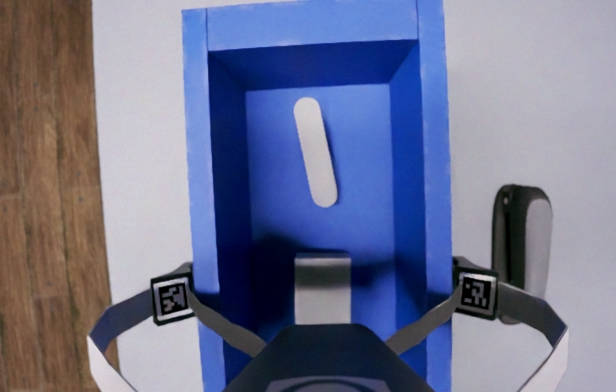

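>>> execute_actions:
  actions:
    - {"r1":{"joints":{"lift_m":0.905},"pace":"slow"}}
  cameras: []

>>> execute_actions:
  actions:
    - {"r1":{"joints":{"gripper_m":0.141}}}
  cameras: []

>>> execute_actions:
  actions:
    - {"r1":{"joints":{"lift_m":1.04},"pace":"fast"}}
  cameras: []

>>> execute_actions:
  actions:
    - {"r1":{"base":{"strafe_m":0.45},"joints":{"arm_m":0,"gripper_m":0},"pace":"fast"}}
  cameras: ["r1_head_camera"]

>>> execute_actions:
  actions:
    - {"r1":{"base":{"rotate_rad":3.18},"joints":{"lift_m":0.6,"wrist_pitch_rad":0},"pace":"fast"}}
  cameras: ["r1_head_camera","r1_wrist_camera"]

Scene clock: 53.07 s.
r1.base_odometry: x=+1.605 y=+0.220 heading=+1.300 (m, m, rad; r1's odometry frame)
r1.turned_by_wheels: +0.000 (rad since the last result)
r1.turned_by_imu: -0.001 (rad since the last result)
r1.base_tilt: forward=-0.2 right=-0.1 (deg)
r1.lidar_m: 0.45 2.90 2.81 2.64 2.19 0.73 0.95 1.31 2.00 2.06 0.67 0.47
r1.base_status: not commanded
r1.joint_positions: lift_m=+0.905 arm_m=+0.499 wrist_yaw_rad=+0.000 wrist_pitch_rad=+1.533 wrist_roll_rad=+0.000 gripper_m=+0.031
r1.joint_status: all done
r1.motor_effort: lift_m=+16(27) arm_m=+6(6) wrist_yaw_rad=-1(4) wrist_pitch_rad=-8(8) wrist_roll_rad=-2(3) gripper_m=-32(32) wheel_0=-1(1) wheel_1=+0(1) wheel_2=+1(1) (%)
r1.hand_pose: x=+0.6807 y=-0.0874 z=+0.7954 quat_wxyz=(+0.720, +0.000, +0.694, +0.000) (m; r1's base frame)
r1.wrist_depth_mm: 271 267 162 160 158 257 256 / 272 268 182 225 186 258 256 / 270 266 206 240 216 258 255 / 271 268 202 243 223 257 255 / 270 267 196 243 229 255 255 / 270 177 183 213 232 175 245 / 268 266 168 - 163 256 -
r2.base_odometry: x=+0.000 y=+0.000 heading=+0.000 (m, m, rad; r2's odometry frame)
r2.turned_by_wheels: +0.000 (rad since the last result)
r2.turned_by_imu: -0.001 (rad since the last result)
r2.base_tilt: forward=-0.5 right=-1.1 (deg)
r2.lidar_m: 0.92 0.89 1.01 1.28 1.26 1.38 2.21 3.39 1.64 1.70 1.70 1.15
r2.base_status: not commanded
r2.joint_positions: lift_m=+0.400 arm_m=-0.001 wrist_yaw_rad=+0.000 wrist_pitch_rad=+0.003 wrist_roll_rad=+0.016 gripper_m=+0.057
r2.joint_status: not commanded
r2.motor_effort: lift_m=+23(23) arm_m=-1(1) wrist_yaw_rad=-2(4) wrist_pitch_rad=-6(6) wrist_roll_rad=+1(1) gripper_m=-4(2) wheel_0=+0(0) wheel_1=+0(0) wheel_2=+0(0) (%)
r2.hand_pose: x=+0.4584 y=-0.0873 z=+0.5769 quat_wxyz=(+1.000, +0.008, +0.002, +0.000) (m; r2's base frame)
r2.wrist_depth_mm: 634 668 732 778 854 931 1008 / 634 676 732 788 854 960 1008 / 634 683 732 798 866 960 1025 / 640 691 741 798 878 960 1078 / 647 699 723 809 854 976 1078 / 654 691 202 788 200 976 1078 / 654 683 741 - 917 960 1078
pictures: none
No camera images: the call's "cameras" was empty. Leave "cameras" out to get every camera's image.

Scene clock: 55.17 s.
r1.base_odometry: x=+1.605 y=+0.220 heading=+1.300 (m, m, rad; r1's odometry frame)
r1.turned_by_wheels: +0.000 (rad since the last result)
r1.turned_by_imu: +0.000 (rad since the last result)
r1.base_tilt: forward=-0.2 right=+0.0 (deg)
r1.lidar_m: 0.43 2.89 2.83 2.66 2.21 0.73 0.97 1.29 1.97 2.05 0.69 0.45
r1.base_status: not commanded
r1.joint_positions: lift_m=+0.906 arm_m=+0.499 wrist_yaw_rad=+0.000 wrist_pitch_rad=+1.530 wrist_roll_rad=+0.000 gripper_m=+0.141
r1.joint_status: all done
r1.motor_effort: lift_m=+12(17) arm_m=+6(7) wrist_yaw_rad=+0(7) wrist_pitch_rad=+0(25) wrist_roll_rad=-1(1) gripper_m=-1(31) wheel_0=+1(1) wheel_1=+0(1) wheel_2=+0(1) (%)
r1.hand_pose: x=+0.6815 y=-0.0874 z=+0.7957 quat_wxyz=(+0.721, +0.000, +0.692, +0.000) (m; r1's base frame)
r1.wrist_depth_mm: 277 277 270 179 177 266 264 / 277 274 208 213 196 265 262 / 277 273 241 257 216 265 260 / 274 272 235 257 222 263 260 / 274 274 224 258 228 262 254 / 273 271 190 224 175 260 254 / 273 271 214 - 175 262 260
r2.base_odometry: x=+0.000 y=+0.000 heading=+0.000 (m, m, rad; r2's odometry frame)
r2.turned_by_wheels: +0.000 (rad since the last result)
r2.turned_by_imu: +0.000 (rad since the last result)
r2.base_tilt: forward=-0.5 right=-0.9 (deg)
r2.lidar_m: 0.90 0.90 0.97 1.28 1.28 1.41 2.20 3.39 1.66 1.69 1.73 1.15
r2.base_status: not commanded
r2.joint_positions: lift_m=+0.400 arm_m=-0.001 wrist_yaw_rad=+0.000 wrist_pitch_rad=+0.003 wrist_roll_rad=+0.016 gripper_m=+0.057
r2.joint_status: not commanded
r2.motor_effort: lift_m=+23(23) arm_m=-1(1) wrist_yaw_rad=-3(4) wrist_pitch_rad=-4(6) wrist_roll_rad=+0(1) gripper_m=-4(3) wheel_0=+0(0) wheel_1=+0(0) wheel_2=+0(0) (%)
r2.hand_pose: x=+0.4584 y=-0.0873 z=+0.5769 quat_wxyz=(+1.000, +0.008, +0.002, +0.000) (m; r2's base frame)
r2.wrist_depth_mm: 627 676 723 788 854 931 1008 / 634 676 732 788 854 946 1025 / 634 683 732 798 878 960 1025 / 640 683 741 798 866 960 1078 / 640 699 732 798 854 976 1078 / 647 691 202 788 200 976 1098 / 647 691 741 - 917 960 1078
pictures: none
No camera images: the call's "cameras" was empty. Leave "cameras" out to get every camera's image.

Scene clock: 56.50 s.
r1.base_odometry: x=+1.605 y=+0.220 heading=+1.300 (m, m, rad; r1's odometry frame)
r1.turned_by_wheels: +0.000 (rad since the last result)
r1.turned_by_imu: +0.000 (rad since the last result)
r1.base_tilt: forward=-0.3 right=-0.1 (deg)
r1.lidar_m: 0.41 2.89 2.81 2.65 2.20 0.74 0.94 1.27 1.96 2.07 0.66 0.48
r1.base_status: not commanded
r1.joint_positions: lift_m=+1.040 arm_m=+0.499 wrist_yaw_rad=+0.000 wrist_pitch_rad=+1.530 wrist_roll_rad=+0.000 gripper_m=+0.141
r1.joint_status: all done
r1.motor_effort: lift_m=+25(28) arm_m=+6(6) wrist_yaw_rad=-1(0) wrist_pitch_rad=+1(7) wrist_roll_rad=-2(2) gripper_m=-1(1) wheel_0=+1(1) wheel_1=+0(0) wheel_2=+1(0) (%)
r1.hand_pose: x=+0.6815 y=-0.0874 z=+0.9296 quat_wxyz=(+0.721, +0.000, +0.693, +0.000) (m; r1's base frame)
r1.wrist_depth_mm: 1229 410 402 399 397 394 387 / 1205 407 404 397 394 392 389 / 1182 407 402 377 394 392 389 / 1182 404 402 387 392 392 387 / 1205 407 399 384 392 336 387 / 1229 1205 399 310 366 389 387 / 1205 1182 402 - 392 387 387
r2.base_odometry: x=+0.000 y=+0.000 heading=+0.000 (m, m, rad; r2's odometry frame)
r2.turned_by_wheels: +0.000 (rad since the last result)
r2.turned_by_imu: +0.000 (rad since the last result)
r2.base_tilt: forward=-0.6 right=-1.1 (deg)
r2.lidar_m: 0.91 0.90 0.99 1.29 1.26 1.41 2.20 3.38 1.65 1.69 1.69 1.15
r2.base_status: not commanded
r2.joint_positions: lift_m=+0.400 arm_m=-0.001 wrist_yaw_rad=+0.000 wrist_pitch_rad=+0.003 wrist_roll_rad=+0.016 gripper_m=+0.057
r2.joint_status: not commanded
r2.motor_effort: lift_m=+22(23) arm_m=-1(1) wrist_yaw_rad=-2(3) wrist_pitch_rad=-6(6) wrist_roll_rad=+0(0) gripper_m=-6(5) wheel_0=+0(0) wheel_1=+0(0) wheel_2=+0(0) (%)
r2.hand_pose: x=+0.4584 y=-0.0873 z=+0.5769 quat_wxyz=(+1.000, +0.008, +0.002, +0.000) (m; r2's base frame)
r2.wrist_depth_mm: 627 676 723 778 866 931 1025 / 634 676 732 788 866 946 1008 / 640 683 732 798 854 931 1042 / 647 683 741 798 866 960 1060 / 654 691 723 809 854 960 1078 / 647 691 202 798 200 976 1078 / 654 683 750 - 904 960 1098
pictures: none
No camera images: the call's "cameras" was empty. Leave "cameras" out to get every camera's image.

Scene clock: 59.10 s.
r1.base_odometry: x=+1.172 y=+0.340 heading=+1.300 (m, m, rad; r1's odometry frame)
r1.turned_by_wheels: +0.000 (rad since the last result)
r1.turned_by_imu: -0.001 (rad since the last result)
r1.base_tilt: forward=-0.3 right=-0.1 (deg)
r1.lidar_m: 1.15 2.88 2.36 2.21 2.20 1.59 0.68 1.32 2.00 2.49 0.61 0.55
r1.base_status: done
r1.joint_positions: lift_m=+1.040 arm_m=+0.001 wrist_yaw_rad=+0.000 wrist_pitch_rad=+1.530 wrist_roll_rad=+0.000 gripper_m=+0.000
r1.joint_status: all done
r1.motor_effort: lift_m=+25(25) arm_m=-7(9) wrist_yaw_rad=-1(1) wrist_pitch_rad=-1(0) wrist_roll_rad=-2(2) gripper_m=-4(5) wheel_0=+1(9) wheel_1=-2(7) wheel_2=+1(1) (%)
r1.hand_pose: x=+0.1837 y=-0.0874 z=+0.9296 quat_wxyz=(+0.721, +0.000, +0.693, +0.000) (m; r1's base frame)
r1.wrist_depth_mm: 1229 1182 1205 1160 1205 609 1160 / 1229 1205 1229 1182 1182 1160 1138 / 1205 1182 1205 1182 1138 1182 1138 / 1255 1205 1205 1182 1182 1138 1160 / 1205 1255 1182 960 1160 1138 1160 / 1205 1229 960 194 188 1138 1160 / 1229 1205 1182 - 1160 1160 1160
r2.base_odometry: x=+0.000 y=+0.000 heading=+0.000 (m, m, rad; r2's odometry frame)
r2.turned_by_wheels: +0.000 (rad since the last result)
r2.turned_by_imu: -0.001 (rad since the last result)
r2.base_tilt: forward=-0.5 right=-1.0 (deg)
r2.lidar_m: 0.92 0.89 0.99 1.29 1.26 1.40 2.24 3.39 1.65 1.69 1.68 1.14
r2.base_status: not commanded
r2.joint_positions: lift_m=+0.400 arm_m=-0.001 wrist_yaw_rad=+0.000 wrist_pitch_rad=+0.003 wrist_roll_rad=+0.016 gripper_m=+0.057
r2.joint_status: not commanded
r2.motor_effort: lift_m=+23(23) arm_m=-1(1) wrist_yaw_rad=-3(3) wrist_pitch_rad=-5(8) wrist_roll_rad=-1(0) gripper_m=-2(4) wheel_0=+0(0) wheel_1=+0(0) wheel_2=+0(0) (%)
r2.hand_pose: x=+0.4584 y=-0.0873 z=+0.5769 quat_wxyz=(+1.000, +0.008, +0.002, +0.000) (m; r2's base frame)
r2.wrist_depth_mm: 634 668 723 788 854 931 1008 / 634 676 732 778 866 946 1025 / 640 683 741 788 866 960 1025 / 640 691 741 798 878 960 1042 / 647 691 732 809 854 976 1078 / 640 691 201 798 200 991 1098 / 647 691 741 - 904 960 1078
pictures: r1_head_camera
Images, in order (width x height): r1_head_camera 420x560.

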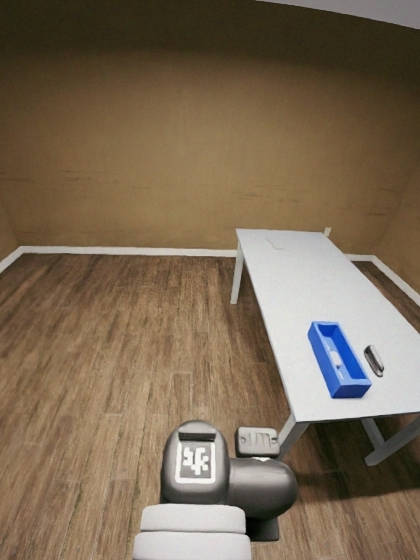

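Scene clock: 62.53 s.
r1.base_odometry: x=+1.172 y=+0.340 heading=-1.803 (m, m, rad; r1's odometry frame)
r1.turned_by_wheels: +3.180 (rad since the last result)
r1.turned_by_imu: +3.158 (rad since the last result)
r1.base_tilt: forward=-0.2 right=-0.1 (deg)
r1.lidar_m: 0.68 1.30 1.99 2.51 0.63 0.54 1.25 2.90 2.32 2.18 2.19 1.54
r1.base_status: done
r1.joint_positions: lift_m=+0.600 arm_m=+0.001 wrist_yaw_rad=+0.000 wrist_pitch_rad=+0.003 wrist_roll_rad=+0.000 gripper_m=+0.000
r1.joint_status: all done
r1.motor_effort: lift_m=+17(25) arm_m=-7(7) wrist_yaw_rad=-1(0) wrist_pitch_rad=-8(11) wrist_roll_rad=-2(2) gripper_m=-5(5) wheel_0=-1(4) wheel_1=+1(7) wheel_2=-2(6) (%)
r1.hand_pose: x=+0.4606 y=-0.0874 z=+0.7778 quat_wxyz=(+1.000, +0.000, +0.001, +0.000) (m; r1's base frame)
r1.wrist_depth_mm: 1182 904 1281 1255 1308 1255 1255 / 1205 1060 1255 1281 1281 1281 1281 / 1308 1042 1308 1281 1308 1308 1281 / 1182 591 1308 1281 1308 1308 1255 / 1281 569 1281 1281 1308 1336 1336 / 1255 1281 1281 195 188 1281 1308 / 1336 1308 1336 - 1281 1336 1308
r2.base_odometry: x=+0.000 y=+0.000 heading=+0.000 (m, m, rad; r2's odometry frame)
r2.turned_by_wheels: +0.000 (rad since the last result)
r2.turned_by_imu: -0.001 (rad since the last result)
r2.base_tilt: forward=-0.4 right=-1.0 (deg)
r2.lidar_m: 0.91 0.89 0.99 1.29 1.27 1.40 2.21 3.38 1.63 1.70 1.71 1.13
r2.base_status: not commanded
r2.joint_positions: lift_m=+0.400 arm_m=-0.001 wrist_yaw_rad=+0.000 wrist_pitch_rad=+0.003 wrist_roll_rad=+0.016 gripper_m=+0.057
r2.joint_status: not commanded
r2.motor_effort: lift_m=+23(23) arm_m=-1(1) wrist_yaw_rad=-4(3) wrist_pitch_rad=-6(6) wrist_roll_rad=+0(0) gripper_m=-4(4) wheel_0=+0(0) wheel_1=+0(0) wheel_2=+0(0) (%)
r2.hand_pose: x=+0.4584 y=-0.0873 z=+0.5769 quat_wxyz=(+1.000, +0.008, +0.002, +0.000) (m; r2's base frame)
r2.wrist_depth_mm: 634 676 723 778 854 931 991 / 627 676 723 798 866 960 1008 / 634 683 732 788 878 946 1025 / 634 683 741 809 866 960 1060 / 647 699 723 809 854 976 1078 / 654 691 202 788 199 976 1098 / 654 683 741 - 904 960 1078
pictures: r1_head_camera, r1_wrist_camera
Images, in order (width x height): r1_head_camera 420x560, r1_wrist_camera 616x392.

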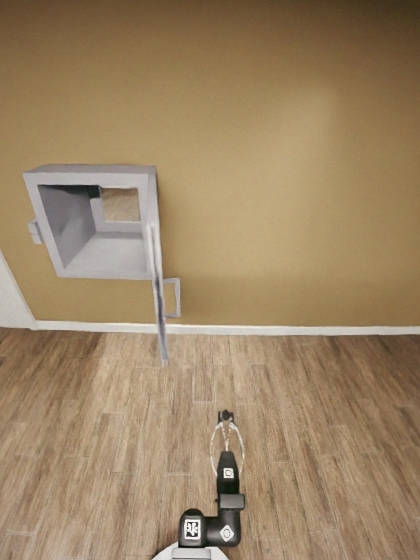

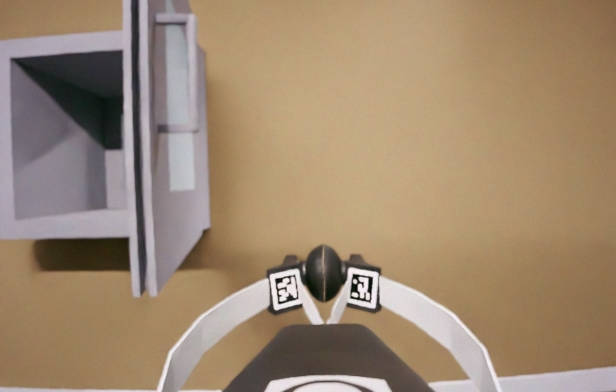

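>>> execute_actions:
  actions:
    - {"r1":{"base":{"translate_m":0.33},"joints":{"arm_m":0.12,"lift_m":0.57},"pace":"fast"}}
  cameras: []

>>> execute_actions:
  actions:
    - {"r1":{"base":{"strafe_m":0.68},"pace":"slow"}}
  cameras: ["r1_head_camera"]

>>> execute_actions:
  actions:
    - {"r1":{"joints":{"arm_m":0.52},"contact_limits":{"arm_m":0.3},"pace":"slow"}}
  cameras: ["r1_head_camera","r1_wrist_camera"]

Scene clock: 65.77 s.
r1.base_odometry: x=+1.096 y=+0.019 heading=-1.803 (m, m, rad; r1's odometry frame)
r1.turned_by_wheels: +0.000 (rad since the last result)
r1.turned_by_imu: -0.002 (rad since the last result)
r1.base_tilt: forward=-0.3 right=-0.1 (deg)
r1.lidar_m: 0.42 0.35 1.26 2.54 1.15 0.83 1.32 3.23 2.30 2.14 1.69 1.21
r1.base_status: done
r1.joint_positions: lift_m=+0.570 arm_m=+0.119 wrist_yaw_rad=+0.000 wrist_pitch_rad=+0.002 wrist_roll_rad=+0.000 gripper_m=+0.000
r1.joint_status: all done
r1.motor_effort: lift_m=+17(20) arm_m=+6(8) wrist_yaw_rad=-1(1) wrist_pitch_rad=-6(7) wrist_roll_rad=-2(2) gripper_m=-7(6) wheel_0=+0(6) wheel_1=-1(5) wheel_2=+1(10) (%)
r1.hand_pose: x=+0.5782 y=-0.0874 z=+0.7478 quat_wxyz=(+1.000, +0.000, +0.001, +0.000) (m; r1's base frame)
r1.wrist_depth_mm: 878 750 831 809 831 831 831 / 1160 741 831 820 831 820 831 / 1160 732 842 831 831 831 842 / 382 732 842 831 831 831 842 / 389 831 854 831 842 842 842 / 842 854 831 195 189 866 854 / 842 854 854 - 854 842 831
r2.base_odometry: x=+0.000 y=+0.000 heading=+0.000 (m, m, rad; r2's odometry frame)
r2.turned_by_wheels: +0.000 (rad since the last result)
r2.turned_by_imu: -0.001 (rad since the last result)
r2.base_tilt: forward=-0.5 right=-1.0 (deg)
r2.lidar_m: 0.91 0.89 1.01 1.28 1.26 1.41 2.22 3.37 1.63 1.70 1.71 1.15
r2.base_status: not commanded
r2.joint_positions: lift_m=+0.400 arm_m=-0.001 wrist_yaw_rad=+0.000 wrist_pitch_rad=+0.003 wrist_roll_rad=+0.016 gripper_m=+0.057
r2.joint_status: not commanded
r2.motor_effort: lift_m=+22(22) arm_m=-1(1) wrist_yaw_rad=-2(2) wrist_pitch_rad=-7(6) wrist_roll_rad=+1(0) gripper_m=-4(3) wheel_0=+0(0) wheel_1=+0(0) wheel_2=+0(0) (%)
r2.hand_pose: x=+0.4584 y=-0.0873 z=+0.5769 quat_wxyz=(+1.000, +0.008, +0.002, +0.000) (m; r2's base frame)
r2.wrist_depth_mm: 627 676 723 778 854 946 1025 / 634 676 732 788 854 960 1025 / 640 676 741 788 866 960 1025 / 647 683 741 798 878 976 1060 / 647 683 732 809 866 960 1078 / 647 683 201 798 200 991 1098 / 647 683 741 - 917 960 1078
pictures: none
No camera images: the call's "cameras" was empty. Leave "cameras" out to get every camera's image.

Scene clock: 73.70 s.
r1.base_odometry: x=+1.757 y=-0.138 heading=-1.805 (m, m, rad; r1's odometry frame)
r1.turned_by_wheels: -0.002 (rad since the last result)
r1.turned_by_imu: -0.857 (rad since the last result)
r1.base_tilt: forward=-0.3 right=+0.0 (deg)
r1.lidar_m: 0.32 0.39 0.70 0.83 1.55 2.20 1.20 0.98 0.97 3.17 2.52 2.33
r1.base_status: done
r1.joint_positions: lift_m=+0.570 arm_m=+0.119 wrist_yaw_rad=-0.010 wrist_pitch_rad=+0.002 wrist_roll_rad=+0.000 gripper_m=+0.000
r1.joint_status: not commanded
r1.on_its_own: wrist_yaw_rad is at rest, and its effort (+29) is outside its rest range (-13 to +13)
r1.motor_effort: lift_m=+24(25) arm_m=+4(9) wrist_yaw_rad=+29(45) wrist_pitch_rad=-6(25) wrist_roll_rad=-1(7) gripper_m=-3(7) wheel_0=-13(25) wheel_1=+2(11) wheel_2=-13(28) (%)
r1.hand_pose: x=+0.5778 y=-0.0904 z=+0.7473 quat_wxyz=(+1.000, +0.000, +0.001, -0.005) (m; r1's base frame)
r1.wrist_depth_mm: 676 798 976 1255 1863 - 1756 / 683 809 1008 1308 1921 - 1808 / 676 809 991 1336 1983 - 1808 / 676 809 991 1336 1983 - 1921 / 683 798 1008 1118 1921 - 1983 / 683 809 904 193 187 - 1921 / 691 798 991 - 1708 1499 1576
r2.base_odometry: x=+0.000 y=+0.000 heading=+0.000 (m, m, rad; r2's odometry frame)
r2.turned_by_wheels: +0.000 (rad since the last result)
r2.turned_by_imu: -0.002 (rad since the last result)
r2.base_tilt: forward=-0.5 right=-1.1 (deg)
r2.lidar_m: 0.91 0.90 0.98 1.28 1.26 1.41 2.22 3.40 1.62 1.71 1.69 1.15
r2.base_status: not commanded
r2.joint_positions: lift_m=+0.400 arm_m=-0.001 wrist_yaw_rad=+0.000 wrist_pitch_rad=+0.003 wrist_roll_rad=+0.016 gripper_m=+0.057
r2.joint_status: not commanded
r2.motor_effort: lift_m=+23(22) arm_m=-1(1) wrist_yaw_rad=-3(4) wrist_pitch_rad=-6(6) wrist_roll_rad=-1(0) gripper_m=-3(2) wheel_0=+0(0) wheel_1=+0(0) wheel_2=+0(0) (%)
r2.hand_pose: x=+0.4584 y=-0.0873 z=+0.5769 quat_wxyz=(+1.000, +0.008, +0.002, +0.000) (m; r2's base frame)
r2.wrist_depth_mm: 627 668 723 788 854 931 1008 / 634 676 732 788 854 931 1025 / 634 676 732 798 866 946 1025 / 647 691 741 798 878 960 1060 / 647 699 732 809 854 976 1078 / 654 691 202 798 200 976 1078 / 654 691 750 - 904 960 1098
pictures: r1_head_camera
Images, in order (width x height): r1_head_camera 420x560.

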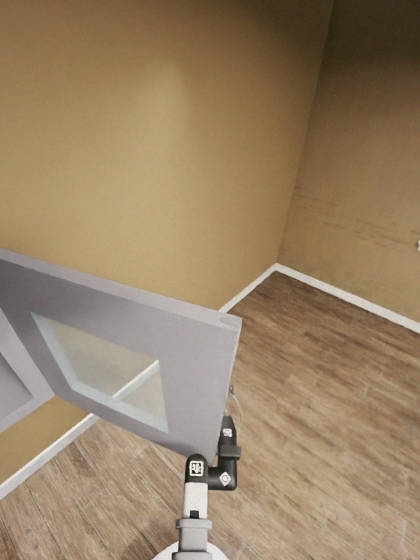

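Scene clock: 74.77 s.
r1.base_odometry: x=+1.757 y=-0.138 heading=-1.804 (m, m, rad; r1's odometry frame)
r1.turned_by_wheels: +0.001 (rad since the last result)
r1.turned_by_imu: -0.006 (rad since the last result)
r1.base_tilt: forward=-0.2 right=+0.0 (deg)
r1.lidar_m: 0.31 0.38 0.71 0.81 1.52 2.20 1.20 0.97 0.97 3.16 2.54 2.35
r1.base_status: not commanded
r1.joint_positions: lift_m=+0.570 arm_m=+0.128 wrist_yaw_rad=-0.005 wrist_pitch_rad=+0.002 wrist_roll_rad=+0.000 gripper_m=+0.000
r1.joint_status: arm_m contact_stop (moved +0.009 of +0.401)
r1.on_its_own: arm_m is slack since a contact_stop (your +0.520 is given up)
r1.motor_effort: lift_m=+24(24) arm_m=+0(20) wrist_yaw_rad=+11(34) wrist_pitch_rad=-7(7) wrist_roll_rad=-2(2) gripper_m=-9(7) wheel_0=-6(13) wheel_1=+3(6) wheel_2=-8(19) (%)
r1.contact_limits: arm_m 0.3
r1.hand_pose: x=+0.5874 y=-0.0887 z=+0.7473 quat_wxyz=(+1.000, +0.000, +0.001, -0.002) (m; r1's base frame)
r1.wrist_depth_mm: 668 798 976 1255 1808 - 1808 / 676 798 991 1281 1808 - 1921 / 676 798 976 1255 1808 - 1863 / 668 809 976 1281 1808 - 1808 / 676 798 991 1118 1808 - 1808 / 676 788 891 195 188 - 1808 / 683 798 960 - 1756 1537 1537
r2.base_odometry: x=+0.000 y=+0.000 heading=+0.000 (m, m, rad; r2's odometry frame)
r2.turned_by_wheels: +0.000 (rad since the last result)
r2.turned_by_imu: +0.000 (rad since the last result)
r2.base_tilt: forward=-0.6 right=-1.0 (deg)
r2.lidar_m: 0.92 0.90 1.02 1.29 1.28 1.40 2.21 3.39 1.65 1.72 1.69 1.15
r2.base_status: not commanded
r2.joint_positions: lift_m=+0.400 arm_m=-0.001 wrist_yaw_rad=+0.000 wrist_pitch_rad=+0.003 wrist_roll_rad=+0.016 gripper_m=+0.057
r2.joint_status: not commanded
r2.motor_effort: lift_m=+23(23) arm_m=-1(1) wrist_yaw_rad=-3(2) wrist_pitch_rad=-6(6) wrist_roll_rad=+1(1) gripper_m=-6(3) wheel_0=+0(0) wheel_1=+0(0) wheel_2=+0(0) (%)
r2.hand_pose: x=+0.4584 y=-0.0873 z=+0.5769 quat_wxyz=(+1.000, +0.008, +0.002, +0.000) (m; r2's base frame)
r2.wrist_depth_mm: 634 676 723 788 854 931 1025 / 634 676 732 788 866 946 1025 / 640 683 732 788 866 960 1025 / 647 683 741 809 878 960 1060 / 647 691 732 809 854 976 1078 / 647 691 202 788 200 976 1098 / 661 683 741 - 917 960 1098
pictures: r1_head_camera, r1_wrist_camera
Images, in order (width x height): r1_head_camera 420x560, r1_wrist_camera 616x392.

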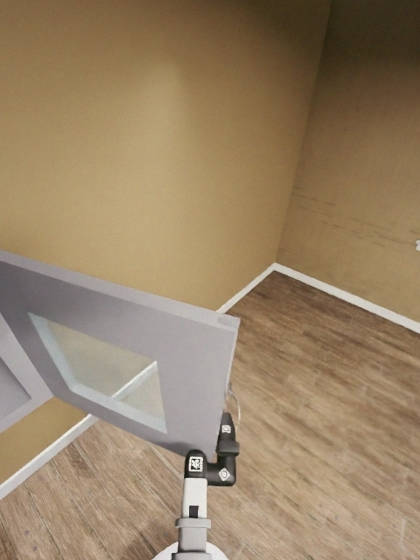

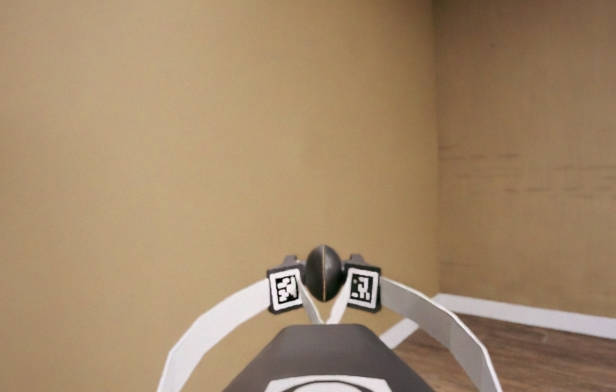

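>>> execute_actions:
  actions:
    - {"r1":{"base":{"strafe_m":-0.47},"joints":{"arm_m":0},"pace":"fast"}}
  cameras: []

>>> execute_actions:
  actions:
    - {"r1":{"base":{"translate_m":0.68},"pace":"fast"}}
  cameras: []

>>> execute_actions:
  actions:
    - {"r1":{"base":{"rotate_rad":2.2}}}
  cameras: ["r1_head_camera"]

>>> execute_actions:
  actions:
    - {"r1":{"joints":{"arm_m":0.5},"contact_limits":{"arm_m":0.4},"pace":"slow"}}
  cameras: ["r1_head_camera","r1_wrist_camera"]

Scene clock: 78.73 s.
r1.base_odometry: x=+1.300 y=-0.029 heading=-1.804 (m, m, rad; r1's odometry frame)
r1.turned_by_wheels: +0.000 (rad since the last result)
r1.turned_by_imu: -0.001 (rad since the last result)
r1.base_tilt: forward=-0.2 right=-0.1 (deg)
r1.lidar_m: 1.61 1.31 0.51 1.21 2.20 2.50 0.76 0.68 2.98 2.79 2.23 2.21
r1.base_status: done
r1.joint_positions: lift_m=+0.570 arm_m=+0.001 wrist_yaw_rad=+0.000 wrist_pitch_rad=+0.003 wrist_roll_rad=+0.000 gripper_m=+0.000
r1.joint_status: all done
r1.motor_effort: lift_m=+24(24) arm_m=-7(9) wrist_yaw_rad=-2(11) wrist_pitch_rad=-7(7) wrist_roll_rad=-1(2) gripper_m=-5(7) wheel_0=+0(11) wheel_1=+0(11) wheel_2=+0(6) (%)
r1.hand_pose: x=+0.4606 y=-0.0874 z=+0.7473 quat_wxyz=(+1.000, +0.000, +0.001, +0.000) (m; r1's base frame)
r1.wrist_depth_mm: 1060 1229 1499 1983 - 1921 1618 / 1042 1229 1537 1983 - 1921 1661 / 1078 1229 1537 1921 - 1921 1708 / 1025 1255 1537 1983 - 1921 1756 / 1060 1255 1537 1756 - 1921 1661 / 1060 1229 1366 194 188 1921 1756 / 1060 1205 1464 - 1708 1499 1537
r2.base_odometry: x=+0.000 y=+0.000 heading=+0.000 (m, m, rad; r2's odometry frame)
r2.turned_by_wheels: +0.000 (rad since the last result)
r2.turned_by_imu: -0.001 (rad since the last result)
r2.base_tilt: forward=-0.6 right=-1.0 (deg)
r2.lidar_m: 0.89 0.89 1.00 1.29 1.26 1.41 2.22 3.38 1.64 1.68 1.67 1.15
r2.base_status: not commanded
r2.joint_positions: lift_m=+0.400 arm_m=-0.001 wrist_yaw_rad=+0.000 wrist_pitch_rad=+0.003 wrist_roll_rad=+0.016 gripper_m=+0.057
r2.joint_status: not commanded
r2.motor_effort: lift_m=+23(23) arm_m=-1(1) wrist_yaw_rad=-3(1) wrist_pitch_rad=-7(5) wrist_roll_rad=+0(2) gripper_m=-1(6) wheel_0=+0(0) wheel_1=+0(0) wheel_2=+0(0) (%)
r2.hand_pose: x=+0.4584 y=-0.0873 z=+0.5769 quat_wxyz=(+1.000, +0.008, +0.002, +0.000) (m; r2's base frame)
r2.wrist_depth_mm: 627 676 732 778 854 946 1008 / 634 676 732 788 854 931 1025 / 640 683 732 798 866 946 1025 / 640 683 750 798 866 946 1060 / 647 691 732 809 854 976 1078 / 654 691 201 788 200 976 1098 / 647 683 741 - 904 976 1078
pictures: none
No camera images: the call's "cameras" was empty. Leave "cameras" out to get every camera's image.

Scene clock: 81.80 s.
r1.base_odometry: x=+1.143 y=-0.691 heading=-1.804 (m, m, rad; r1's odometry frame)
r1.turned_by_wheels: +0.000 (rad since the last result)
r1.turned_by_imu: -0.002 (rad since the last result)
r1.base_tilt: forward=-0.3 right=-0.1 (deg)
r1.lidar_m: 1.10 0.87 0.85 0.78 0.49 3.01 1.35 1.47 3.39 2.13 1.74 1.72
r1.base_status: done
r1.joint_positions: lift_m=+0.570 arm_m=+0.001 wrist_yaw_rad=+0.000 wrist_pitch_rad=+0.003 wrist_roll_rad=+0.000 gripper_m=+0.000
r1.joint_status: not commanded
r1.motor_effort: lift_m=+23(24) arm_m=-7(7) wrist_yaw_rad=+0(3) wrist_pitch_rad=-6(6) wrist_roll_rad=-2(2) gripper_m=-5(8) wheel_0=+0(5) wheel_1=-1(9) wheel_2=+1(12) (%)
r1.hand_pose: x=+0.4606 y=-0.0874 z=+0.7473 quat_wxyz=(+1.000, +0.000, +0.001, +0.000) (m; r1's base frame)
r1.wrist_depth_mm: 683 798 1008 1281 1618 1366 1229 / 683 809 991 1308 1576 1397 1229 / 683 809 1008 1281 1618 1366 1229 / 683 809 1008 1281 1661 1397 1255 / 691 809 991 1138 1618 1430 1255 / 691 820 904 195 188 1430 1281 / 676 809 991 - 1576 1336 1255
r2.base_odometry: x=+0.000 y=+0.000 heading=+0.000 (m, m, rad; r2's odometry frame)
r2.turned_by_wheels: +0.000 (rad since the last result)
r2.turned_by_imu: -0.001 (rad since the last result)
r2.base_tilt: forward=-0.5 right=-1.1 (deg)
r2.lidar_m: 0.91 0.90 1.00 1.29 1.28 1.40 2.22 3.39 1.65 1.69 1.72 1.12
r2.base_status: not commanded
r2.joint_positions: lift_m=+0.400 arm_m=-0.001 wrist_yaw_rad=+0.000 wrist_pitch_rad=+0.003 wrist_roll_rad=+0.016 gripper_m=+0.057
r2.joint_status: not commanded
r2.motor_effort: lift_m=+23(23) arm_m=-1(1) wrist_yaw_rad=-3(1) wrist_pitch_rad=-7(7) wrist_roll_rad=+0(1) gripper_m=-4(4) wheel_0=+0(0) wheel_1=+0(0) wheel_2=+0(0) (%)
r2.hand_pose: x=+0.4584 y=-0.0873 z=+0.5769 quat_wxyz=(+1.000, +0.008, +0.002, +0.000) (m; r2's base frame)
r2.wrist_depth_mm: 627 676 723 778 854 931 1008 / 634 676 732 788 854 960 1008 / 634 676 732 798 866 946 1025 / 640 691 741 809 878 960 1060 / 647 691 723 809 854 976 1078 / 654 691 201 798 200 976 1098 / 647 683 750 - 917 946 1098
pictures: none
No camera images: the call's "cameras" was empty. Leave "cameras" out to get every camera's image.

Scene clock: 84.20 s.
r1.base_odometry: x=+1.143 y=-0.691 heading=+0.396 (m, m, rad; r1's odometry frame)
r1.turned_by_wheels: +2.200 (rad since the last result)
r1.turned_by_imu: +2.185 (rad since the last result)
r1.base_tilt: forward=-0.2 right=-0.1 (deg)
r1.lidar_m: 0.51 3.01 1.36 1.69 3.43 2.01 1.71 1.73 1.03 0.88 0.88 0.70
r1.base_status: done
r1.joint_positions: lift_m=+0.570 arm_m=+0.001 wrist_yaw_rad=+0.000 wrist_pitch_rad=+0.003 wrist_roll_rad=+0.000 gripper_m=+0.000
r1.joint_status: not commanded
r1.motor_effort: lift_m=+24(24) arm_m=-7(7) wrist_yaw_rad=-1(1) wrist_pitch_rad=-6(6) wrist_roll_rad=-2(2) gripper_m=-4(5) wheel_0=+0(6) wheel_1=+0(8) wheel_2=+0(7) (%)
r1.hand_pose: x=+0.4606 y=-0.0874 z=+0.7473 quat_wxyz=(+1.000, +0.000, +0.001, +0.000) (m; r1's base frame)
r1.wrist_depth_mm: - - 314 - 1182 609 699 / - - 327 - 1255 597 691 / - - 327 399 1308 603 691 / - - 329 379 445 564 699 / - - 327 355 455 891 768 / - - 307 194 187 1008 809 / 1708 1756 1618 - 1397 976 798
r2.base_odometry: x=+0.000 y=+0.000 heading=+0.000 (m, m, rad; r2's odometry frame)
r2.turned_by_wheels: +0.000 (rad since the last result)
r2.turned_by_imu: -0.001 (rad since the last result)
r2.base_tilt: forward=-0.5 right=-1.1 (deg)
r2.lidar_m: 0.91 0.89 1.00 1.29 1.27 1.41 2.23 3.40 1.64 1.69 1.71 1.14
r2.base_status: not commanded
r2.joint_positions: lift_m=+0.400 arm_m=-0.001 wrist_yaw_rad=+0.000 wrist_pitch_rad=+0.003 wrist_roll_rad=+0.016 gripper_m=+0.057
r2.joint_status: not commanded
r2.motor_effort: lift_m=+22(22) arm_m=-1(1) wrist_yaw_rad=-3(3) wrist_pitch_rad=-6(6) wrist_roll_rad=+0(1) gripper_m=-6(5) wheel_0=+0(0) wheel_1=+0(0) wheel_2=+0(0) (%)
r2.hand_pose: x=+0.4584 y=-0.0873 z=+0.5769 quat_wxyz=(+1.000, +0.008, +0.002, +0.000) (m; r2's base frame)
r2.wrist_depth_mm: 627 676 723 788 854 931 1008 / 634 683 723 788 866 946 1025 / 640 676 732 798 878 946 1025 / 647 691 741 809 878 960 1078 / 647 691 723 809 854 960 1078 / 654 683 202 788 200 991 1078 / 654 683 741 - 917 960 1078
pictures: r1_head_camera
Images, in order (width x height): r1_head_camera 420x560.

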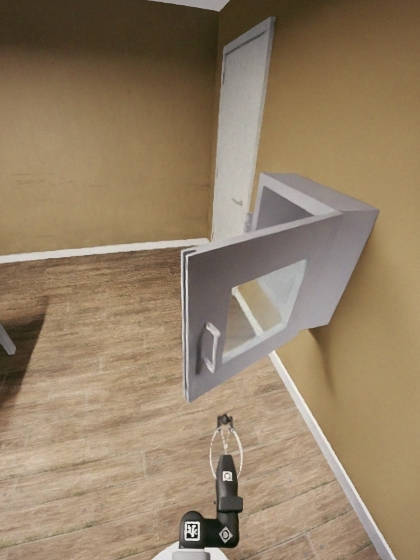

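Scene clock: 90.47 s.
r1.base_odometry: x=+1.143 y=-0.691 heading=+0.396 (m, m, rad; r1's odometry frame)
r1.turned_by_wheels: +0.000 (rad since the last result)
r1.turned_by_imu: -0.002 (rad since the last result)
r1.base_tilt: forward=-0.3 right=+0.0 (deg)
r1.lidar_m: 0.95 3.02 1.34 1.69 3.42 2.01 1.71 1.73 1.04 0.87 0.88 0.94
r1.base_status: not commanded
r1.joint_positions: lift_m=+0.570 arm_m=+0.499 wrist_yaw_rad=+0.000 wrist_pitch_rad=+0.002 wrist_roll_rad=+0.000 gripper_m=+0.000
r1.joint_status: all done
r1.motor_effort: lift_m=+24(24) arm_m=+7(9) wrist_yaw_rad=-1(7) wrist_pitch_rad=-6(6) wrist_roll_rad=-1(2) gripper_m=-3(4) wheel_0=+0(0) wheel_1=-1(1) wheel_2=-2(3) (%)
r1.contact_limits: arm_m 0.4
r1.hand_pose: x=+0.9581 y=-0.0874 z=+0.7473 quat_wxyz=(+1.000, +0.000, +0.001, +0.000) (m; r1's base frame)
r1.wrist_depth_mm: 297 281 - - 1205 732 809 / 307 282 - - 759 741 798 / 312 282 291 1756 230 215 203 / 1182 287 263 244 228 213 202 / - 289 263 238 227 213 204 / - 296 260 194 188 213 205 / 1708 1808 1661 - 1078 213 627
r2.base_odometry: x=+0.000 y=+0.000 heading=+0.000 (m, m, rad; r2's odometry frame)
r2.turned_by_wheels: +0.000 (rad since the last result)
r2.turned_by_imu: -0.001 (rad since the last result)
r2.base_tilt: forward=-0.5 right=-1.0 (deg)
r2.lidar_m: 0.92 0.90 1.00 1.27 1.28 1.41 2.19 3.39 1.64 1.68 1.70 1.14
r2.base_status: not commanded
r2.joint_positions: lift_m=+0.400 arm_m=-0.001 wrist_yaw_rad=+0.000 wrist_pitch_rad=+0.003 wrist_roll_rad=+0.016 gripper_m=+0.057
r2.joint_status: not commanded
r2.motor_effort: lift_m=+23(22) arm_m=-1(1) wrist_yaw_rad=-2(2) wrist_pitch_rad=-6(5) wrist_roll_rad=-1(1) gripper_m=-4(3) wheel_0=+0(0) wheel_1=+0(0) wheel_2=+0(0) (%)
r2.hand_pose: x=+0.4584 y=-0.0873 z=+0.5769 quat_wxyz=(+1.000, +0.008, +0.002, +0.000) (m; r2's base frame)
r2.wrist_depth_mm: 627 668 723 778 854 931 1008 / 634 676 732 788 866 946 1025 / 640 683 732 788 878 960 1042 / 640 683 741 798 878 960 1078 / 647 691 723 809 854 976 1060 / 647 691 202 798 200 976 1098 / 654 683 741 - 904 960 1098
pictures: r1_head_camera, r1_wrist_camera
Images, in order (width x height): r1_head_camera 420x560, r1_wrist_camera 616x392.

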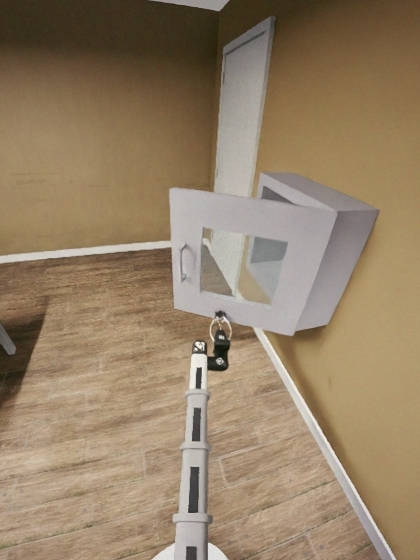

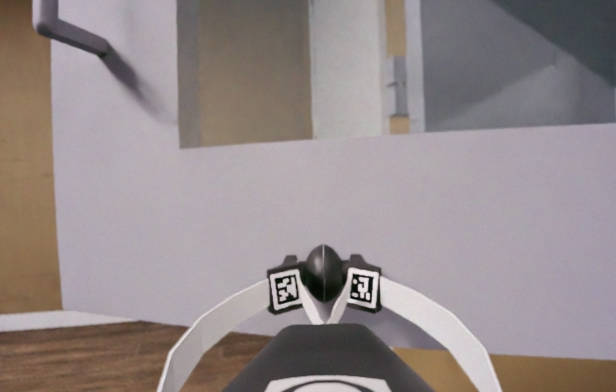

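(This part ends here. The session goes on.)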